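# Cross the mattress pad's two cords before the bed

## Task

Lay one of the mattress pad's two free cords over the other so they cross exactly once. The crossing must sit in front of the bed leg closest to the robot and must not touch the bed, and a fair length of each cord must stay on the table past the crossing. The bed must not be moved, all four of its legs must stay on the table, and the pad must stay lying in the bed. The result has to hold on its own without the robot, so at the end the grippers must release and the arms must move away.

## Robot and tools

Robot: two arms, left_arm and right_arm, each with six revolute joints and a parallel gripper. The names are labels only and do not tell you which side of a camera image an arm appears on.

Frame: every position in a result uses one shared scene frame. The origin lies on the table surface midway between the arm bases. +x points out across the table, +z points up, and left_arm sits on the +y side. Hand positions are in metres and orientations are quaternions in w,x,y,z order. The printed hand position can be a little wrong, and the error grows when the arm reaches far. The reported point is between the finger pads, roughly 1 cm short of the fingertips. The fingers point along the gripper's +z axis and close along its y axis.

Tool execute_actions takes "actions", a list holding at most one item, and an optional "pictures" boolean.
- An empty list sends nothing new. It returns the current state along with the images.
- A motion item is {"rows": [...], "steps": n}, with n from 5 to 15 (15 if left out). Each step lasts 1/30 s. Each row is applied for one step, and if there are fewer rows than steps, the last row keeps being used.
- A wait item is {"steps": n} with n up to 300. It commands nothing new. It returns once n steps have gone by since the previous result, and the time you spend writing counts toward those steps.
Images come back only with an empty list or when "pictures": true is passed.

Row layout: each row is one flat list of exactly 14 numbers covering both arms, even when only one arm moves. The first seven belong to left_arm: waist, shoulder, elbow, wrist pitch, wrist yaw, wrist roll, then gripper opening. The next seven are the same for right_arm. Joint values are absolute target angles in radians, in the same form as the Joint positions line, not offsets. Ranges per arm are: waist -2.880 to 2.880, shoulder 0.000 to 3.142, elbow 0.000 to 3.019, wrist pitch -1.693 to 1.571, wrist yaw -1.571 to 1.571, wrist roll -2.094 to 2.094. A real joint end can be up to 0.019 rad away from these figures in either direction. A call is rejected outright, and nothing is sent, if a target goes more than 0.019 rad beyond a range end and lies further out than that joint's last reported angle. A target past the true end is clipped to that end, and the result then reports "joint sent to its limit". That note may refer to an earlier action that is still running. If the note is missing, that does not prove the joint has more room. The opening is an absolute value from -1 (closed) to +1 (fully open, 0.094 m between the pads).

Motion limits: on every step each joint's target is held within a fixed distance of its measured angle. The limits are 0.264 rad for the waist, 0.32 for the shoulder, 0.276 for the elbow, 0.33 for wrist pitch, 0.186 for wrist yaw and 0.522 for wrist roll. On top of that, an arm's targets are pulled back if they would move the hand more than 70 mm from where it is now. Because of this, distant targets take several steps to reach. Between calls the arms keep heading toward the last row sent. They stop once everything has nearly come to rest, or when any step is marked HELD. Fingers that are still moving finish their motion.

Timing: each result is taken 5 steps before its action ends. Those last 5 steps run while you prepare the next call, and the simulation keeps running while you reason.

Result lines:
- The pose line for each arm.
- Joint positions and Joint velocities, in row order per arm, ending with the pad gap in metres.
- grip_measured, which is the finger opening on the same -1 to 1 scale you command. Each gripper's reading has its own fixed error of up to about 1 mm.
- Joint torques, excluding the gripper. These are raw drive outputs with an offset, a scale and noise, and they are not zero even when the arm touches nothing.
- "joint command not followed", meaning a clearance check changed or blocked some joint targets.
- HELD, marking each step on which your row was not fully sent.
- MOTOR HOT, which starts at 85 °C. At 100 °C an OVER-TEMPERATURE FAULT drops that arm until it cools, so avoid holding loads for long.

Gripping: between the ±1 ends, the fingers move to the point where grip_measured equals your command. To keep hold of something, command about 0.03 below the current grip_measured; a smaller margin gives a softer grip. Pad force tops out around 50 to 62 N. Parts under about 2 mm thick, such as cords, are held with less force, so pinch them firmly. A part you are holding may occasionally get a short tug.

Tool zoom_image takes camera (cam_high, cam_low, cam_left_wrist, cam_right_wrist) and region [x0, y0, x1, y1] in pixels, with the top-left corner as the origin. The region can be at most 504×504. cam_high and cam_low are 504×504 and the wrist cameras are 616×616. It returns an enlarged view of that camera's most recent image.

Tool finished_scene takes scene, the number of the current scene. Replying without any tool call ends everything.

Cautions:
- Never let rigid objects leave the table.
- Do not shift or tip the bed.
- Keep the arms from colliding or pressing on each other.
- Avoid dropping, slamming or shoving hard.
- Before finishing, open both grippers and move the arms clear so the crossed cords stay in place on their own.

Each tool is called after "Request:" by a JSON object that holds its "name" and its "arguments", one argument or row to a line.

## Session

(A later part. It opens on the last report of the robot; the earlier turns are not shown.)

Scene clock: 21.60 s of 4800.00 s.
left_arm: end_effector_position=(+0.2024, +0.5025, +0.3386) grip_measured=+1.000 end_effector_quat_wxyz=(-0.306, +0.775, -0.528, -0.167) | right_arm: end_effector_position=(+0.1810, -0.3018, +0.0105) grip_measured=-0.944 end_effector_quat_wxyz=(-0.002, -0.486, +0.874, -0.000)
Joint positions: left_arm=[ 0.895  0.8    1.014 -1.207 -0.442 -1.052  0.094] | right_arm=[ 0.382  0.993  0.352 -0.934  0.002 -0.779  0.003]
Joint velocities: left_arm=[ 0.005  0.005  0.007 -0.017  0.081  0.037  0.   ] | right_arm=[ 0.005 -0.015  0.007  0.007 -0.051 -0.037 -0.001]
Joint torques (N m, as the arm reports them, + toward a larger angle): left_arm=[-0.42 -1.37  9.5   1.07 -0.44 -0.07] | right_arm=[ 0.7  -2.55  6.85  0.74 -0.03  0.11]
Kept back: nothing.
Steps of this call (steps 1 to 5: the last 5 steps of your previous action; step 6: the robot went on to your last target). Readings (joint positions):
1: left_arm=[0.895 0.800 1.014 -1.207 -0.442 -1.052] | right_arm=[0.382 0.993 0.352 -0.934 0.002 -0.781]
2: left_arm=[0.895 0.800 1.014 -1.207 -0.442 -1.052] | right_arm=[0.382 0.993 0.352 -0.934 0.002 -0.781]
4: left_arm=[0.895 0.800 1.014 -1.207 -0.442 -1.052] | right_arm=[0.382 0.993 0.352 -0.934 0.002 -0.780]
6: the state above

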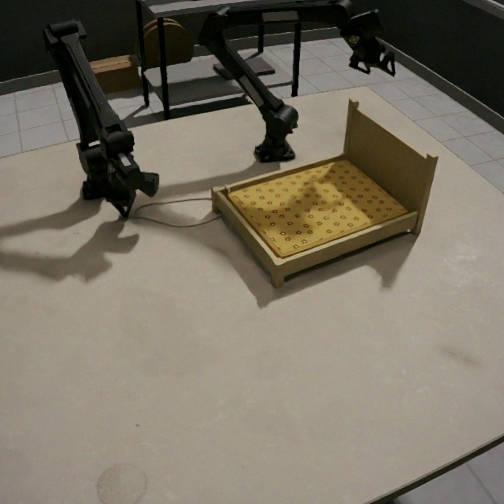

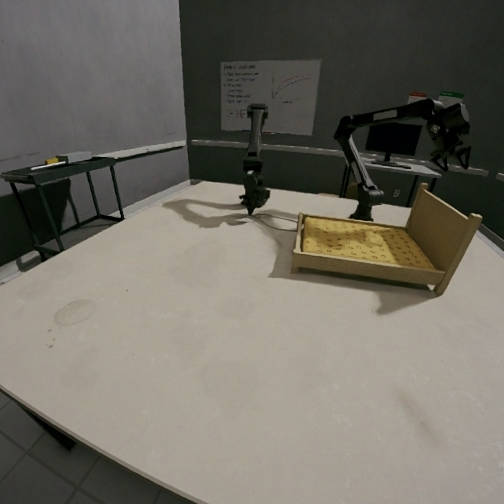

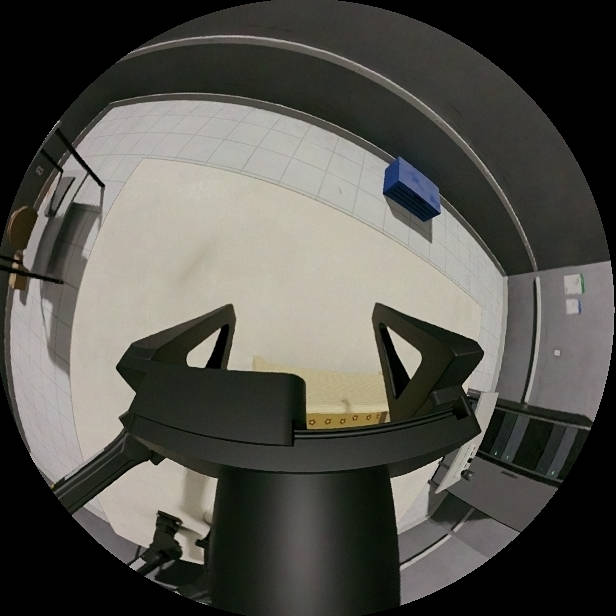

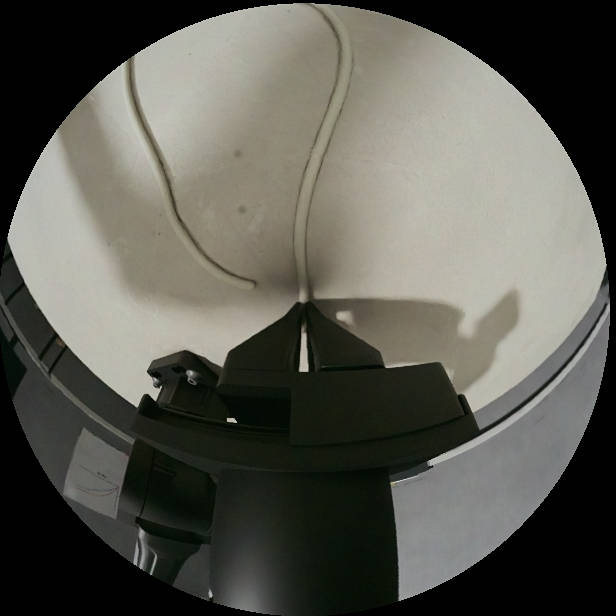

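Request:
{"name": "execute_actions", "arguments": {
  "actions": [
    {"rows": [[0.895,0.8,1.014,-1.207,-0.442,-1.052,1, 0.385,0.985,0.39,-0.94,0,-0.77,-0.965],[0.895,0.8,1.014,-1.207,-0.442,-1.052,1, 0.385,0.98,0.415,-0.96,0,-0.77,-0.965],[0.895,0.8,1.014,-1.207,-0.442,-1.052,1, 0.385,0.98,0.44,-0.985,0,-0.77,-0.965],[0.895,0.8,1.014,-1.207,-0.442,-1.052,1, 0.39,0.98,0.47,-1.01,0,-0.76,-0.965],[0.895,0.8,1.014,-1.207,-0.442,-1.052,1, 0.41,0.985,0.50,-1.04,0,-0.72,-0.965],[0.895,0.8,1.014,-1.207,-0.442,-1.052,1, 0.44,0.99,0.53,-1.06,0,-0.67,-0.965],[0.895,0.8,1.014,-1.207,-0.442,-1.052,1, 0.48,1.0,0.56,-1.085,0,-0.61,-0.965],[0.895,0.8,1.014,-1.207,-0.442,-1.052,1, 0.52,1.005,0.59,-1.11,0,-0.55,-0.965],[0.895,0.8,1.014,-1.207,-0.442,-1.052,1, 0.565,1.015,0.62,-1.13,0,-0.48,-0.965],[0.895,0.8,1.014,-1.207,-0.442,-1.052,1, 0.61,1.02,0.65,-1.155,0,-0.41,-0.965],[0.895,0.8,1.014,-1.207,-0.442,-1.052,1, 0.655,1.03,0.68,-1.18,0,-0.34,-0.965],[0.895,0.8,1.014,-1.207,-0.442,-1.052,1, 0.70,1.04,0.71,-1.2,0,-0.27,-0.965],[0.895,0.8,1.014,-1.207,-0.442,-1.052,1, 0.745,1.045,0.74,-1.22,0,-0.2,-0.965],[0.895,0.8,1.014,-1.207,-0.442,-1.052,1, 0.79,1.055,0.765,-1.24,0,-0.13,-0.965],[0.895,0.8,1.014,-1.207,-0.442,-1.052,1, 0.824,1.06,0.785,-1.26,0,-0.08,-0.965]], "steps": 15}
  ]
}}

Request:
{"name": "execute_actions", "arguments": {
  "actions": [
    {"steps": 15}
  ],
  "pictures": true
}}

Scene clock: 22.53 s of 4800.00 s.
left_arm: end_effector_position=(+0.2024, +0.5025, +0.3386) grip_measured=+1.000 end_effector_quat_wxyz=(-0.306, +0.775, -0.528, -0.167) | right_arm: end_effector_position=(+0.2104, -0.2658, +0.0681) grip_measured=-0.948 end_effector_quat_wxyz=(+0.001, -0.473, +0.881, -0.001)
Joint positions: left_arm=[ 0.895  0.8    1.014 -1.207 -0.442 -1.052  0.094] | right_arm=[ 0.513  0.999  0.532 -1.102  0.002 -0.617  0.002]
Joint velocities: left_arm=[-0.005  0.005 -0.012 -0.022 -0.037  0.066  0.   ] | right_arm=[ 1.294  0.132  1.092 -0.652  0.007  1.297 -0.   ]
Joint torques (N m, as the arm reports them, + toward a larger angle): left_arm=[-0.33 -1.49  9.49  1.03 -0.42 -0.07] | right_arm=[ 1.75 -1.76 12.69  0.18 -0.07  0.07]
Steps of this call (steps 1 to 15: the robot went on to your last target; steps 16 to 18: nothing new was sent; steps 19 to 28: the first 10 steps of this action). Readings (joint positions):
19: left_arm=[0.895 0.800 1.014 -1.207 -0.442 -1.052] | right_arm=[0.382 0.993 0.352 -0.934 0.002 -0.778]
20: left_arm=[0.895 0.800 1.014 -1.207 -0.442 -1.052] | right_arm=[0.382 0.992 0.353 -0.937 0.002 -0.778]
22: left_arm=[0.895 0.800 1.014 -1.207 -0.442 -1.052] | right_arm=[0.382 0.992 0.367 -0.966 0.002 -0.777]
26: left_arm=[0.895 0.800 1.014 -1.207 -0.442 -1.052] | right_arm=[0.436 0.993 0.461 -1.059 0.002 -0.699]
28: the state above

Scene clock: 23.03 s of 4800.00 s.
left_arm: end_effector_position=(+0.2024, +0.5025, +0.3386) grip_measured=+1.000 end_effector_quat_wxyz=(-0.306, +0.775, -0.528, -0.167) | right_arm: end_effector_position=(+0.2137, -0.1752, +0.1371) grip_measured=-0.948 end_effector_quat_wxyz=(+0.013, -0.389, +0.921, +0.005)
Joint positions: left_arm=[ 0.895  0.8    1.014 -1.207 -0.442 -1.052  0.094] | right_arm=[ 0.831  1.049  0.757 -1.252 -0.002 -0.115  0.002]
Joint velocities: left_arm=[ 0.005 -0.005  0.007  0.017  0.066 -0.007  0.   ] | right_arm=[-0.015 -0.015 -0.002 -0.002 -0.022  0.198  0.001]
Joint torques (N m, as the arm reports them, + toward a larger angle): left_arm=[-0.6  -1.68  9.39  1.13 -0.42 -0.07] | right_arm=[-0.41 -3.75 11.34  0.02  0.17  0.15]
Kept back: nothing.
Steps of this call (steps 1 to 5: the last 5 steps of your previous action; steps 6 to 15: the robot went on to your last target). Readings (joint positions):
1: left_arm=[0.895 0.800 1.014 -1.207 -0.442 -1.052] | right_arm=[0.559 1.004 0.570 -1.124 0.002 -0.567]
2: left_arm=[0.895 0.800 1.014 -1.207 -0.442 -1.052] | right_arm=[0.606 1.011 0.607 -1.146 0.002 -0.513]
4: left_arm=[0.895 0.800 1.014 -1.207 -0.442 -1.052] | right_arm=[0.702 1.027 0.675 -1.187 0.002 -0.396]
8: left_arm=[0.895 0.800 1.014 -1.207 -0.442 -1.052] | right_arm=[0.834 1.047 0.755 -1.236 -0.002 -0.216]
15: the state above

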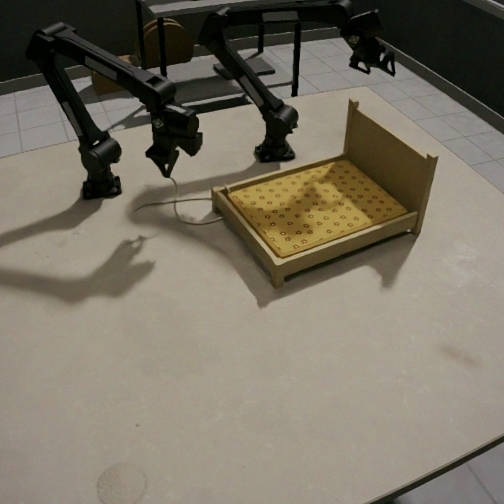

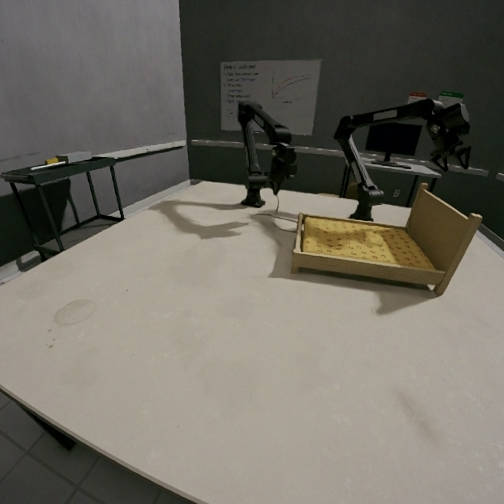

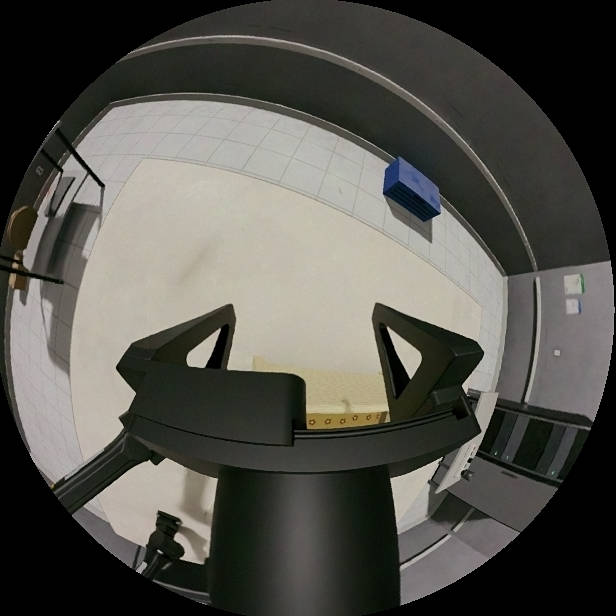

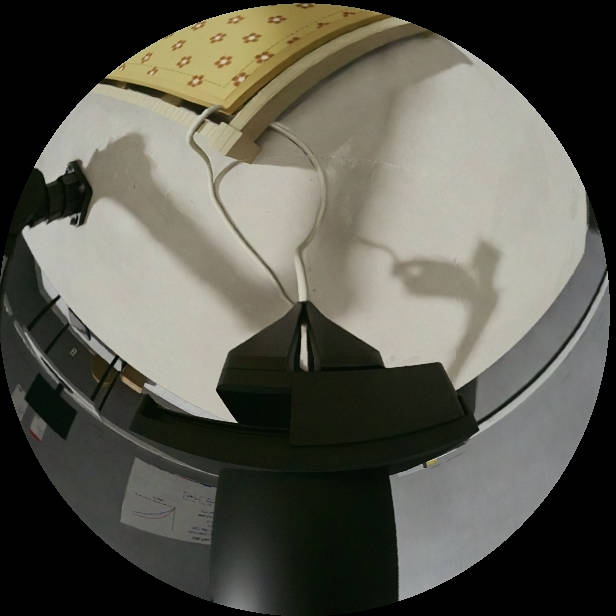

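Now to WP2.

Request:
{"name": "execute_actions", "arguments": {
  "actions": [
    {"rows": [[0.895,0.8,1.014,-1.207,-0.442,-1.052,1, 0.86,1.045,0.75,-1.265,0,-0.02,-0.965],[0.895,0.8,1.014,-1.207,-0.442,-1.052,1, 0.89,1.035,0.745,-1.27,0,0.04,-0.965],[0.895,0.8,1.014,-1.207,-0.442,-1.052,1, 0.92,1.03,0.74,-1.275,0,0.1,-0.965],[0.895,0.8,1.014,-1.207,-0.442,-1.052,1, 0.955,1.02,0.735,-1.28,0,0.17,-0.965],[0.895,0.8,1.014,-1.207,-0.442,-1.052,1, 0.99,1.01,0.73,-1.285,0,0.24,-0.965],[0.895,0.8,1.014,-1.207,-0.442,-1.052,1, 1.025,1.0,0.725,-1.29,0,0.31,-0.965],[0.895,0.8,1.014,-1.207,-0.442,-1.052,1, 1.06,0.99,0.72,-1.3,0,0.38,-0.965],[0.895,0.8,1.014,-1.207,-0.442,-1.052,1, 1.095,0.98,0.715,-1.305,0,0.45,-0.965],[0.895,0.8,1.014,-1.207,-0.442,-1.052,1, 1.13,0.97,0.71,-1.31,0,0.52,-0.965],[0.895,0.8,1.014,-1.207,-0.442,-1.052,1, 1.165,0.96,0.705,-1.32,0,0.59,-0.965],[0.895,0.8,1.014,-1.207,-0.442,-1.052,1, 1.2,0.95,0.7,-1.325,0,0.66,-0.965],[0.895,0.8,1.014,-1.207,-0.442,-1.052,1, 1.23,0.94,0.695,-1.33,0,0.73,-0.965],[0.895,0.8,1.014,-1.207,-0.442,-1.052,1, 1.26,0.935,0.69,-1.335,0,0.79,-0.965],[0.895,0.8,1.014,-1.207,-0.442,-1.052,1, 1.29,0.93,0.685,-1.34,0,0.84,-0.965]], "steps": 15}
  ]
}}

Request:
{"name": "execute_actions", "arguments": {
  "actions": [
    {"steps": 15}
  ],
  "pictures": true
}}

Scene clock: 23.73 s of 4800.00 s.
left_arm: end_effector_position=(+0.2024, +0.5025, +0.3386) grip_measured=+1.000 end_effector_quat_wxyz=(-0.306, +0.775, -0.528, -0.167) | right_arm: end_effector_position=(+0.1502, -0.1433, +0.1409) grip_measured=-0.948 end_effector_quat_wxyz=(+0.007, -0.313, +0.950, +0.005)
Joint positions: left_arm=[ 0.895  0.8    1.014 -1.207 -0.442 -1.052  0.094] | right_arm=[ 1.101  0.99   0.731 -1.295  0.     0.318  0.002]
Joint velocities: left_arm=[-0.005 -0.015 -0.007 -0.002  0.022  0.022  0.   ] | right_arm=[ 1.099 -0.366 -0.125 -0.212 -0.095  1.824 -0.001]
Joint torques (N m, as the arm reports them, + toward a larger angle): left_arm=[-0.42 -1.24  9.52  1.06 -0.44 -0.08] | right_arm=[-0.26 -4.19  7.57  0.09  0.13  0.1 ]
Steps of this call (steps 1 to 11: the robot went on to your last target; steps 12 to 21: the first 10 steps of this action). Readings (joint positions):
12: left_arm=[0.895 0.800 1.014 -1.207 -0.442 -1.052] | right_arm=[0.832 1.049 0.757 -1.253 -0.001 -0.081]
13: left_arm=[0.895 0.800 1.014 -1.207 -0.442 -1.052] | right_arm=[0.839 1.049 0.757 -1.256 -0.000 -0.062]
15: left_arm=[0.895 0.800 1.014 -1.207 -0.442 -1.052] | right_arm=[0.877 1.045 0.757 -1.263 0.001 0.001]
19: left_arm=[0.895 0.800 1.014 -1.207 -0.442 -1.052] | right_arm=[1.024 1.014 0.742 -1.282 0.001 0.199]
21: the state above

Scene clock: 24.23 s of 4800.00 s.
left_arm: end_effector_position=(+0.2024, +0.5025, +0.3386) grip_measured=+1.000 end_effector_quat_wxyz=(-0.306, +0.775, -0.528, -0.167) | right_arm: end_effector_position=(+0.1005, -0.1383, +0.1421) grip_measured=-0.948 end_effector_quat_wxyz=(+0.002, -0.170, +0.985, +0.004)
Joint positions: left_arm=[ 0.895  0.8    1.014 -1.207 -0.442 -1.052  0.094] | right_arm=[ 1.296  0.93   0.701 -1.333 -0.     0.81   0.002]
Joint velocities: left_arm=[-0.005 -0.005 -0.002  0.007  0.066  0.066  0.   ] | right_arm=[-0.015 -0.015 -0.002  0.007 -0.022  0.212 -0.001]
Joint torques (N m, as the arm reports them, + toward a larger angle): left_arm=[-0.58 -1.64  9.53  1.   -0.45 -0.07] | right_arm=[-0.07 -2.95  7.86 -0.01  0.2   0.12]
Kept back: nothing.
Steps of this call (steps 1 to 5: the last 5 steps of your previous action; steps 6 to 15: the robot went on to your last target). Readings (joint positions):
1: left_arm=[0.895 0.800 1.014 -1.207 -0.442 -1.052] | right_arm=[1.138 0.978 0.726 -1.303 0.000 0.381]
2: left_arm=[0.895 0.800 1.014 -1.207 -0.442 -1.052] | right_arm=[1.173 0.966 0.721 -1.309 0.000 0.445]
4: left_arm=[0.895 0.800 1.014 -1.207 -0.442 -1.052] | right_arm=[1.236 0.946 0.712 -1.321 0.000 0.571]
8: left_arm=[0.895 0.800 1.014 -1.207 -0.442 -1.052] | right_arm=[1.296 0.930 0.701 -1.333 -0.000 0.725]
15: the state above

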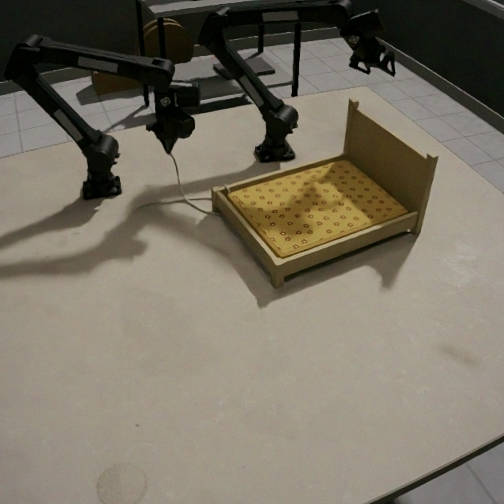

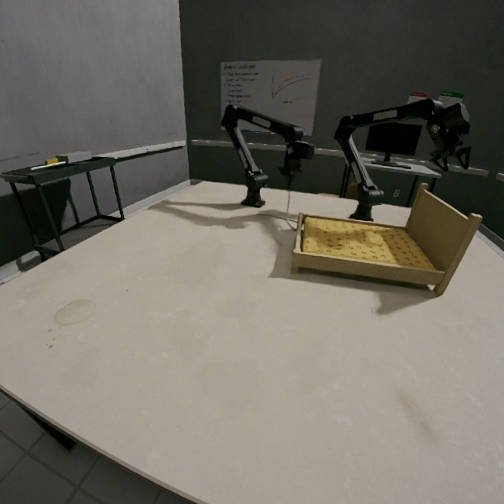

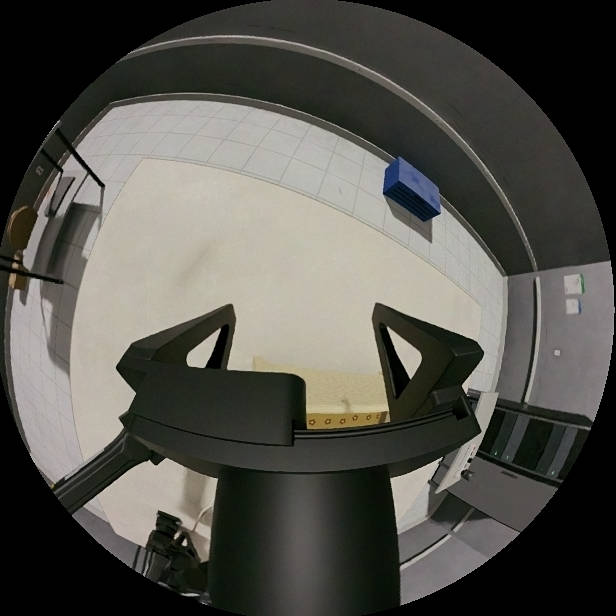

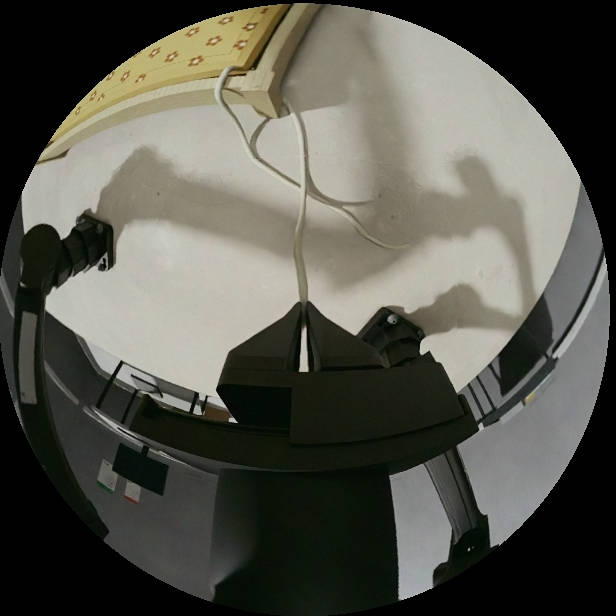

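Request:
{"name": "execute_actions", "arguments": {
  "actions": [
    {"rows": [[0.895,0.8,1.014,-1.207,-0.442,-1.052,1, 1.305,0.935,0.67,-1.31,0,0.85,-0.965],[0.895,0.8,1.014,-1.207,-0.442,-1.052,1, 1.32,0.94,0.65,-1.285,0,0.865,-0.965],[0.895,0.8,1.014,-1.207,-0.442,-1.052,1, 1.335,0.945,0.625,-1.255,0,0.88,-0.965],[0.895,0.8,1.014,-1.207,-0.442,-1.052,1, 1.35,0.95,0.6,-1.225,0,0.895,-0.965],[0.895,0.8,1.014,-1.207,-0.442,-1.052,1, 1.37,0.955,0.575,-1.195,0,0.91,-0.965],[0.895,0.8,1.014,-1.207,-0.442,-1.052,1, 1.39,0.96,0.55,-1.165,0,0.925,-0.965],[0.895,0.8,1.014,-1.207,-0.442,-1.052,1, 1.41,0.968,0.525,-1.13,0,0.94,-0.965],[0.895,0.8,1.014,-1.207,-0.442,-1.052,1, 1.425,0.976,0.5,-1.1,0,0.955,-0.965],[0.895,0.8,1.014,-1.207,-0.442,-1.052,1, 1.44,0.984,0.475,-1.065,0,0.97,-0.965],[0.895,0.8,1.014,-1.207,-0.442,-1.052,1, 1.455,0.992,0.45,-1.03,0,0.985,-0.965],[0.895,0.8,1.014,-1.207,-0.442,-1.052,1, 1.47,1.0,0.43,-1.0,0,1.0,-0.965],[0.895,0.8,1.014,-1.207,-0.442,-1.052,1, 1.48,1.008,0.41,-0.97,0,1.01,-0.965],[0.895,0.8,1.014,-1.207,-0.442,-1.052,1, 1.49,1.015,0.395,-0.945,0,1.02,-0.965],[0.895,0.8,1.014,-1.207,-0.442,-1.052,1, 1.495,1.02,0.385,-0.925,0,1.025,-0.965],[0.895,0.8,1.014,-1.207,-0.442,-1.052,1, 1.495,1.025,0.378,-0.915,0,1.025,-0.965]], "steps": 15}
  ]
}}

Request:
{"name": "execute_actions", "arguments": {
  "actions": [
    {"steps": 15}
  ],
  "pictures": true
}}

Scene clock: 25.07 s of 4800.00 s.
left_arm: end_effector_position=(+0.2024, +0.5025, +0.3386) grip_measured=+1.000 end_effector_quat_wxyz=(-0.306, +0.775, -0.528, -0.167) | right_arm: end_effector_position=(+0.0693, -0.1437, +0.0669) grip_measured=-0.948 end_effector_quat_wxyz=(+0.003, -0.178, +0.984, +0.005)
Joint positions: left_arm=[ 0.895  0.8    1.014 -1.207 -0.442 -1.052  0.094] | right_arm=[ 1.423  0.964  0.51  -1.105 -0.     0.92   0.002]
Joint velocities: left_arm=[ 0.005  0.005  0.002 -0.012 -0.051 -0.037  0.   ] | right_arm=[ 0.523  0.308 -0.745  0.989  0.007  0.403 -0.001]
Joint torques (N m, as the arm reports them, + toward a larger angle): left_arm=[-0.54 -1.49  9.47  1.04 -0.44 -0.07] | right_arm=[ 0.39 -2.46  7.23  0.4   0.19  0.12]
Steps of this call (steps 1 to 15: the robot went on to your last target; steps 16 to 25: the first 10 steps of this action). Readings (joint positions):
16: left_arm=[0.895 0.800 1.014 -1.207 -0.442 -1.052] | right_arm=[1.296 0.930 0.699 -1.331 -0.000 0.833]
17: left_arm=[0.895 0.800 1.014 -1.207 -0.442 -1.052] | right_arm=[1.297 0.930 0.694 -1.321 -0.000 0.837]
19: left_arm=[0.895 0.800 1.014 -1.207 -0.442 -1.052] | right_arm=[1.312 0.930 0.666 -1.280 -0.000 0.851]
23: left_arm=[0.895 0.800 1.014 -1.207 -0.442 -1.052] | right_arm=[1.384 0.945 0.564 -1.168 -0.000 0.894]
25: the state above

Scene clock: 25.57 s of 4800.00 s.
left_arm: end_effector_position=(+0.2024, +0.5025, +0.3386) grip_measured=+1.000 end_effector_quat_wxyz=(-0.306, +0.775, -0.528, -0.167) | right_arm: end_effector_position=(+0.0520, -0.1561, +0.0157) grip_measured=-0.948 end_effector_quat_wxyz=(+0.002, -0.166, +0.986, +0.004)
Joint positions: left_arm=[ 0.895  0.8    1.014 -1.207 -0.442 -1.052  0.094] | right_arm=[ 1.491  1.023  0.384 -0.924 -0.     1.013  0.002]
Joint velocities: left_arm=[-0.005 -0.005 -0.012 -0.007 -0.007  0.022  0.   ] | right_arm=[-0.015  0.005  0.022 -0.012  0.022 -0.066  0.   ]
Joint torques (N m, as the arm reports them, + toward a larger angle): left_arm=[-0.43 -1.26  9.57  0.97 -0.46 -0.07] | right_arm=[ 0.78 -2.56  7.01  0.78  0.2   0.12]
Kept back: nothing.
Steps of this call (steps 1 to 5: the last 5 steps of your previous action; steps 6 to 15: the robot went on to your last target). Readings (joint positions):
1: left_arm=[0.895 0.800 1.014 -1.207 -0.442 -1.052] | right_arm=[1.440 0.975 0.483 -1.072 -0.000 0.933]
2: left_arm=[0.895 0.800 1.014 -1.207 -0.442 -1.052] | right_arm=[1.455 0.985 0.459 -1.042 -0.000 0.946]
4: left_arm=[0.895 0.800 1.014 -1.207 -0.442 -1.052] | right_arm=[1.478 1.004 0.418 -0.985 -0.000 0.970]
8: left_arm=[0.895 0.800 1.014 -1.207 -0.442 -1.052] | right_arm=[1.491 1.023 0.384 -0.935 -0.000 0.998]
15: the state above

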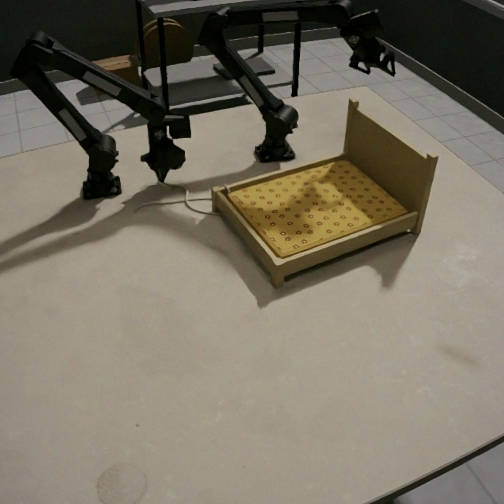

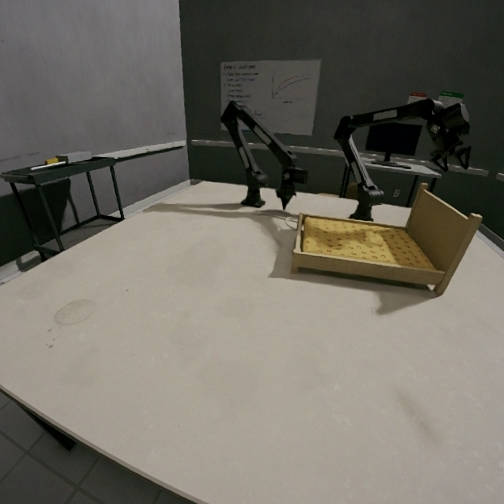

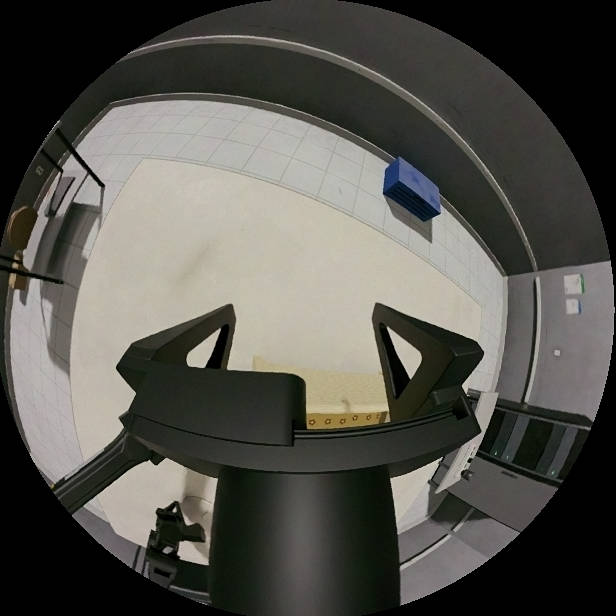

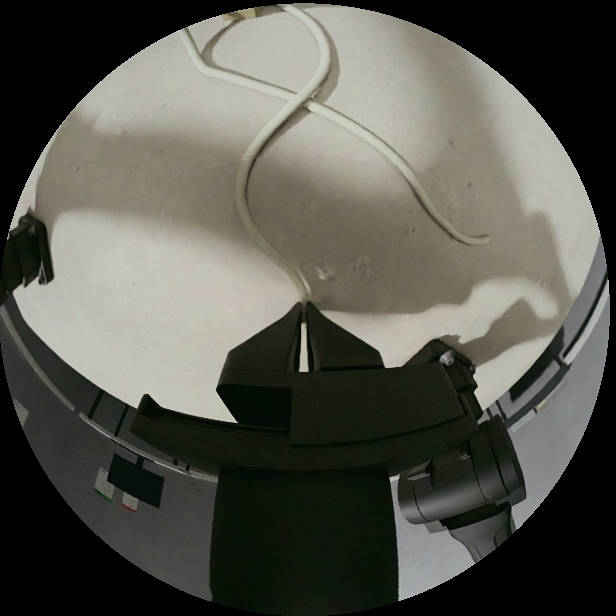

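Request:
{"name": "execute_actions", "arguments": {
  "actions": [
    {"rows": [[0.895,0.8,1.014,-1.207,-0.442,-1.052,1, 1.495,1.03,0.365,-0.915,0,1.025,-0.965],[0.895,0.8,1.014,-1.207,-0.442,-1.052,1, 1.495,1.03,0.365,-0.915,0,1.025,-0.965],[0.895,0.8,1.014,-1.207,-0.442,-1.052,1, 1.495,1.03,0.365,-0.915,0,1.025,-0.965],[0.895,0.8,1.014,-1.207,-0.442,-1.052,1, 1.495,1.03,0.365,-0.915,0,1.025,-0.965],[0.895,0.8,1.014,-1.207,-0.442,-1.052,1, 1.495,1.03,0.365,-0.915,0,1.025,-0.8],[0.895,0.8,1.014,-1.207,-0.442,-1.052,1, 1.495,1.03,0.38,-0.915,0,1.025,-0.6],[0.895,0.8,1.014,-1.207,-0.442,-1.052,1, 1.495,1.03,0.39,-0.915,0,1.025,-0.45],[0.895,0.8,1.014,-1.207,-0.442,-1.052,1, 1.495,1.03,0.4,-0.915,0,1.025,-0.45],[0.895,0.8,1.014,-1.207,-0.442,-1.052,1, 1.495,1.02,0.42,-0.93,0,1.025,-0.45],[0.895,0.8,1.014,-1.207,-0.442,-1.052,1, 1.495,1.0,0.44,-0.96,0,1.025,-0.45],[0.895,0.8,1.014,-1.207,-0.442,-1.052,1, 1.495,0.98,0.46,-1.0,0,1.025,-0.45],[0.895,0.8,1.014,-1.207,-0.442,-1.052,1, 1.495,0.96,0.48,-1.04,0,1.025,-0.45],[0.895,0.8,1.014,-1.207,-0.442,-1.052,1, 1.495,0.94,0.5,-1.08,0,1.025,-0.45],[0.895,0.8,1.014,-1.207,-0.442,-1.052,1, 1.495,0.92,0.52,-1.12,0,1.025,-0.45],[0.895,0.8,1.014,-1.207,-0.442,-1.052,1, 1.495,0.9,0.54,-1.16,0,1.025,-0.45]], "steps": 15}
  ]
}}

Request:
{"name": "execute_actions", "arguments": {
  "actions": [
    {"rows": [[0.895,0.8,1.014,-1.207,-0.442,-1.052,1, 1.495,0.87,0.58,-1.2,0,1.025,-0.45],[0.895,0.8,1.014,-1.207,-0.442,-1.052,1, 1.495,0.84,0.62,-1.25,0,1.025,-0.45],[0.895,0.8,1.014,-1.207,-0.442,-1.052,1, 1.495,0.81,0.66,-1.3,0,1.025,-0.45],[0.895,0.8,1.014,-1.207,-0.442,-1.052,1, 1.495,0.78,0.7,-1.35,0,1.025,-0.45],[0.895,0.8,1.014,-1.207,-0.442,-1.052,1, 1.495,0.76,0.74,-1.4,0,1.025,-0.45],[0.895,0.8,1.014,-1.207,-0.442,-1.052,1, 1.495,0.75,0.77,-1.45,0,1.025,-0.45],[0.895,0.8,1.014,-1.207,-0.442,-1.052,1, 1.495,0.75,0.79,-1.5,0,1.025,-0.45]], "steps": 15}
  ]
}}

Request:
{"name": "execute_actions", "arguments": {
  "actions": [
    {"steps": 10}
  ],
  "pictures": true
}}

Scene clock: 26.33 s of 4800.00 s.
left_arm: end_effector_position=(+0.2024, +0.5025, +0.3386) grip_measured=+1.000 end_effector_quat_wxyz=(-0.306, +0.775, -0.528, -0.167) | right_arm: end_effector_position=(+0.0518, -0.1567, +0.0160) grip_measured=-0.453 end_effector_quat_wxyz=(+0.001, -0.164, +0.987, +0.003)
Joint positions: left_arm=[ 0.895  0.8    1.014 -1.207 -0.442 -1.052  0.094] | right_arm=[ 1.491  1.022  0.385 -0.928 -0.     1.017  0.026]
Joint velocities: left_arm=[-0.015 -0.015 -0.022  0.032  0.022  0.037  0.   ] | right_arm=[-0.005 -0.054  0.032 -0.286 -0.051  0.051  0.003]
Joint torques (N m, as the arm reports them, + toward a larger angle): left_arm=[-0.02 -1.52  9.4   1.09 -0.44 -0.07] | right_arm=[ 0.76 -4.34 11.88 -0.31  0.19  0.12]
Steps of this call (steps 1 to 13: the robot went on to your last target; steps 14 to 23: the first 10 steps of this action). Readings (joint positions):
14: left_arm=[0.895 0.800 1.014 -1.207 -0.442 -1.052] | right_arm=[1.491 1.023 0.384 -0.924 -0.000 1.017]
15: left_arm=[0.895 0.800 1.014 -1.207 -0.442 -1.052] | right_arm=[1.491 1.023 0.384 -0.924 -0.000 1.017]
17: left_arm=[0.895 0.800 1.014 -1.207 -0.442 -1.052] | right_arm=[1.491 1.023 0.384 -0.924 -0.000 1.017]
21: left_arm=[0.895 0.800 1.014 -1.207 -0.442 -1.052] | right_arm=[1.491 1.023 0.384 -0.924 -0.000 1.017]
23: the state above

Scene clock: 26.83 s of 4800.00 s.
left_arm: end_effector_position=(+0.2024, +0.5025, +0.3386) grip_measured=+1.000 end_effector_quat_wxyz=(-0.306, +0.775, -0.528, -0.167) | right_arm: end_effector_position=(+0.0534, -0.1498, +0.1919) grip_measured=-0.452 end_effector_quat_wxyz=(+0.020, -0.163, +0.985, +0.049)
Joint positions: left_arm=[ 0.895  0.8    1.014 -1.207 -0.442 -1.052  0.094] | right_arm=[ 1.491  0.746  0.743 -1.462 -0.     1.017  0.026]
Joint velocities: left_arm=[-0.005 -0.015  0.002  0.007 -0.051 -0.007  0.   ] | right_arm=[-0.005 -0.288  0.637 -0.427  0.022 -0.051 -0.   ]
Joint torques (N m, as the arm reports them, + toward a larger angle): left_arm=[-0.71 -1.33  9.49  1.05 -0.43 -0.08] | right_arm=[ 0.76  0.61 10.23  0.33  0.2   0.11]
Steps of this call (steps 1 to 5: the last 5 steps of your previous action; steps 6 to 15: the first 10 steps of this action). Readings (joint positions):
6: left_arm=[0.895 0.800 1.014 -1.207 -0.442 -1.052] | right_arm=[1.491 0.935 0.458 -1.116 -0.000 1.017]
7: left_arm=[0.895 0.800 1.014 -1.207 -0.442 -1.052] | right_arm=[1.491 0.910 0.483 -1.155 -0.000 1.017]
9: left_arm=[0.895 0.800 1.014 -1.207 -0.442 -1.052] | right_arm=[1.491 0.859 0.543 -1.230 -0.000 1.017]
13: left_arm=[0.895 0.800 1.014 -1.207 -0.442 -1.052] | right_arm=[1.491 0.773 0.686 -1.407 -0.000 1.017]
15: the state above

Scene clock: 27.17 s of 4800.00 s.
left_arm: end_effector_position=(+0.2024, +0.5025, +0.3386) grip_measured=+1.000 end_effector_quat_wxyz=(-0.306, +0.775, -0.528, -0.167) | right_arm: end_effector_position=(+0.0530, -0.1514, +0.2021) grip_measured=-0.452 end_effector_quat_wxyz=(+0.020, -0.163, +0.985, +0.048)
Joint positions: left_arm=[ 0.895  0.8    1.014 -1.207 -0.442 -1.052  0.094] | right_arm=[ 1.491  0.742  0.768 -1.492 -0.     1.017  0.026]
Joint velocities: left_arm=[-0.015 -0.005  0.007 -0.007  0.037 -0.022  0.   ] | right_arm=[-0.005 -0.005  0.002 -0.012  0.022  0.051 -0.   ]
Joint torques (N m, as the arm reports them, + toward a larger angle): left_arm=[-0.78 -0.85  9.46  1.05 -0.42 -0.09] | right_arm=[ 0.72 -0.61 11.3   0.21  0.19  0.11]
Kept back: nothing.
Steps of this call (steps 1 to 5: the last 5 steps of your previous action; steps 6 to 10: the robot went on to your last target). Readings (joint positions):
1: left_arm=[0.895 0.800 1.014 -1.207 -0.442 -1.052] | right_arm=[1.491 0.738 0.760 -1.473 -0.000 1.017]
2: left_arm=[0.895 0.800 1.014 -1.207 -0.442 -1.052] | right_arm=[1.491 0.734 0.767 -1.480 -0.000 1.017]
4: left_arm=[0.895 0.800 1.014 -1.207 -0.442 -1.052] | right_arm=[1.491 0.734 0.768 -1.487 -0.000 1.017]
8: left_arm=[0.895 0.800 1.014 -1.207 -0.442 -1.052] | right_arm=[1.491 0.742 0.768 -1.492 -0.000 1.017]
10: the state above

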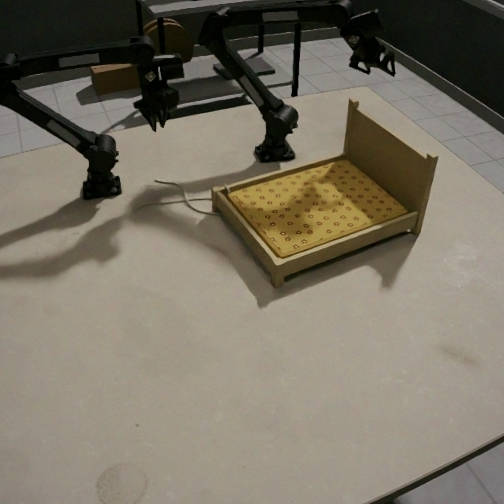

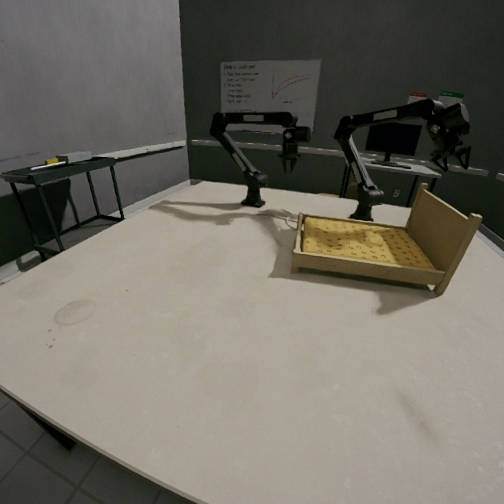

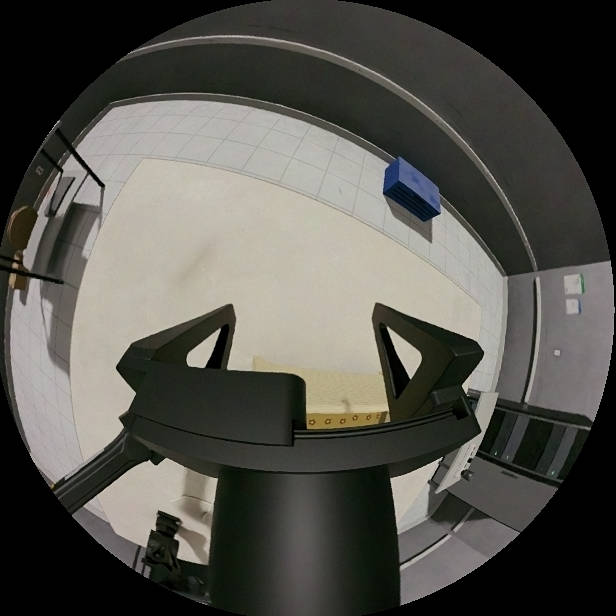

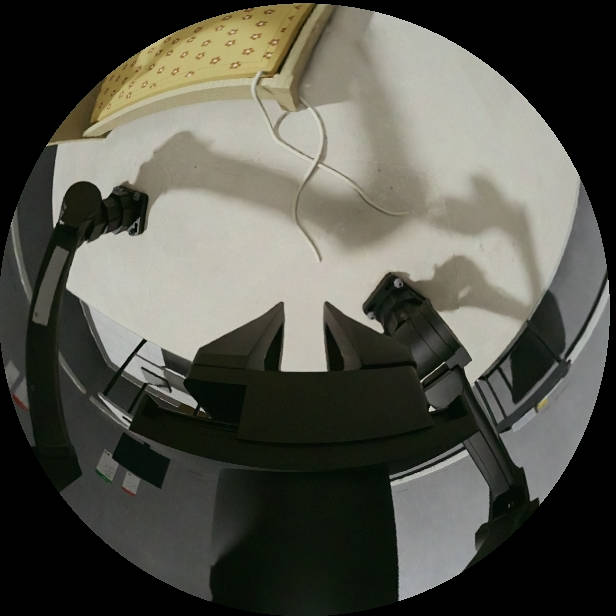

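Request:
{"name": "execute_actions", "arguments": {
  "actions": [
    {"rows": [[0.895,0.8,1.014,-1.207,-0.442,-1.052,1, -0.5,0.75,0.79,-1.5,0,1.025,-0.45]], "steps": 15}
  ]
}}

Request:
{"name": "execute_actions", "arguments": {
  "actions": [
    {"steps": 30}
  ],
  "pictures": true
}}

Scene clock: 27.67 s of 4800.00 s.
left_arm: end_effector_position=(+0.2024, +0.5025, +0.3386) grip_measured=+1.000 end_effector_quat_wxyz=(-0.306, +0.775, -0.528, -0.167) | right_arm: end_effector_position=(+0.1811, -0.2484, +0.2016) grip_measured=-0.451 end_effector_quat_wxyz=(+0.037, +0.255, +0.966, +0.035)
Joint positions: left_arm=[ 0.895  0.8    1.014 -1.207 -0.442 -1.052  0.094] | right_arm=[ 0.647  0.745  0.768 -1.493 -0.     1.018  0.026]
Joint velocities: left_arm=[ 0.005 -0.005 -0.007  0.007 -0.037 -0.095  0.   ] | right_arm=[-2.847 -0.005 -0.007 -0.012 -0.051  0.066 -0.   ]
Joint torques (N m, as the arm reports them, + toward a larger angle): left_arm=[-0.37 -1.29  9.61  1.01 -0.45 -0.08] | right_arm=[ 0.94 -0.8  11.34  0.19  0.27  0.08]
Steps of this call (steps 1 to 5: the robot went on to your last target; steps 6 to 15: the first 10 steps of this action). Readings (joint positions):
6: left_arm=[0.895 0.800 1.014 -1.207 -0.442 -1.052] | right_arm=[1.470 0.743 0.768 -1.493 -0.008 1.017]
7: left_arm=[0.895 0.800 1.014 -1.207 -0.442 -1.052] | right_arm=[1.404 0.743 0.768 -1.493 -0.009 1.017]
9: left_arm=[0.895 0.800 1.014 -1.207 -0.442 -1.052] | right_arm=[1.224 0.744 0.768 -1.493 -0.005 1.017]
13: left_arm=[0.895 0.800 1.014 -1.207 -0.442 -1.052] | right_arm=[0.840 0.745 0.768 -1.493 -0.001 1.018]
15: the state above

Scene clock: 28.67 s of 4800.00 s.
left_arm: end_effector_position=(+0.2024, +0.5025, +0.3386) grip_measured=+1.000 end_effector_quat_wxyz=(-0.306, +0.775, -0.528, -0.167) | right_arm: end_effector_position=(+0.1645, -0.4619, +0.2016) grip_measured=-0.451 end_effector_quat_wxyz=(+0.050, +0.740, +0.670, +0.008)
Joint positions: left_arm=[ 0.895  0.8    1.014 -1.207 -0.442 -1.052  0.094] | right_arm=[-0.505  0.745  0.768 -1.493  0.002  1.019  0.026]
Joint velocities: left_arm=[ 0.005 -0.024  0.002 -0.012  0.007  0.037  0.   ] | right_arm=[-0.005 -0.015  0.012 -0.002  0.051 -0.051 -0.   ]
Joint torques (N m, as the arm reports them, + toward a larger angle): left_arm=[-0.67 -1.02  9.42  1.03 -0.43 -0.07] | right_arm=[ 0.92 -0.78 11.31  0.17  0.11  0.09]
Kept back: nothing.
Steps of this call (steps 1 to 5: the last 5 steps of your previous action; steps 6 to 30: the robot went on to your last target). Readings (joint positions):
1: left_arm=[0.895 0.800 1.014 -1.207 -0.442 -1.052] | right_arm=[0.551 0.745 0.768 -1.493 -0.000 1.018]
2: left_arm=[0.895 0.800 1.014 -1.207 -0.442 -1.052] | right_arm=[0.455 0.745 0.768 -1.493 -0.000 1.018]
4: left_arm=[0.895 0.800 1.014 -1.207 -0.442 -1.052] | right_arm=[0.263 0.745 0.768 -1.493 -0.000 1.018]
8: left_arm=[0.895 0.800 1.014 -1.207 -0.442 -1.052] | right_arm=[-0.123 0.745 0.768 -1.493 -0.000 1.018]
30: the state above

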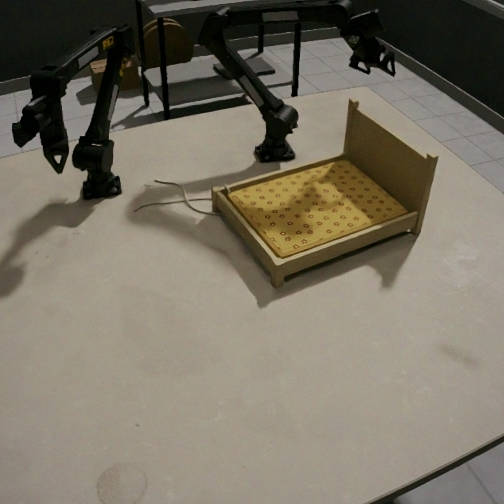

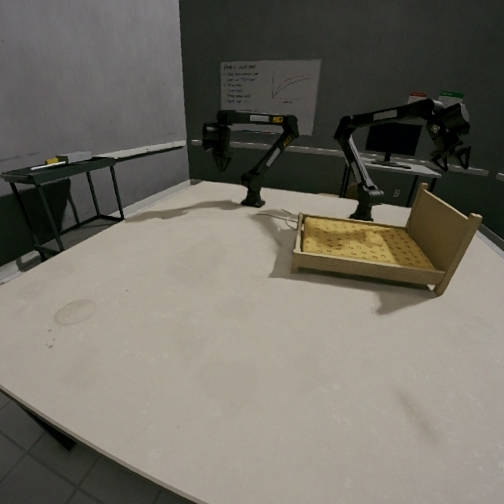

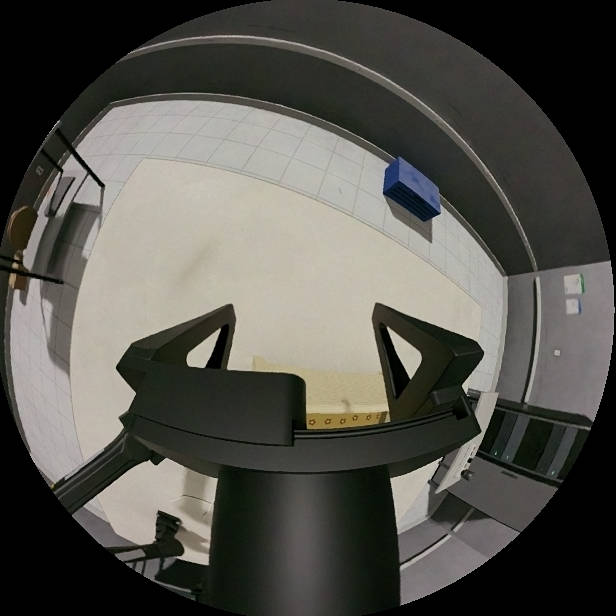

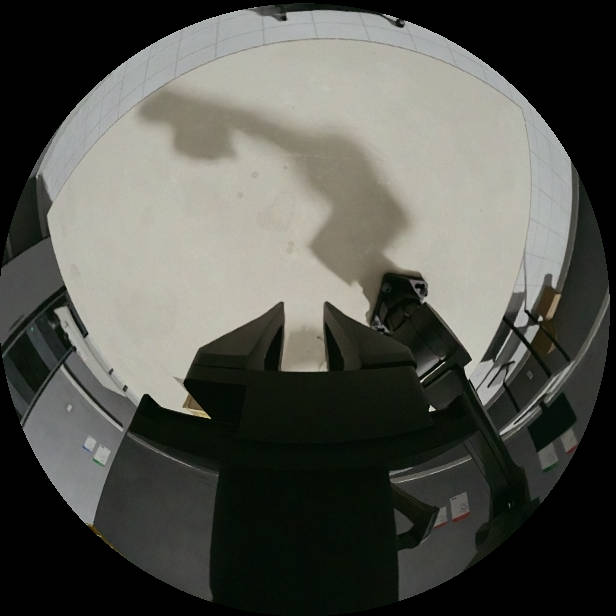

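Request:
{"name": "finished_scene", "arguments": {
  "scene": 1
}}

The scene is finished: the task was done.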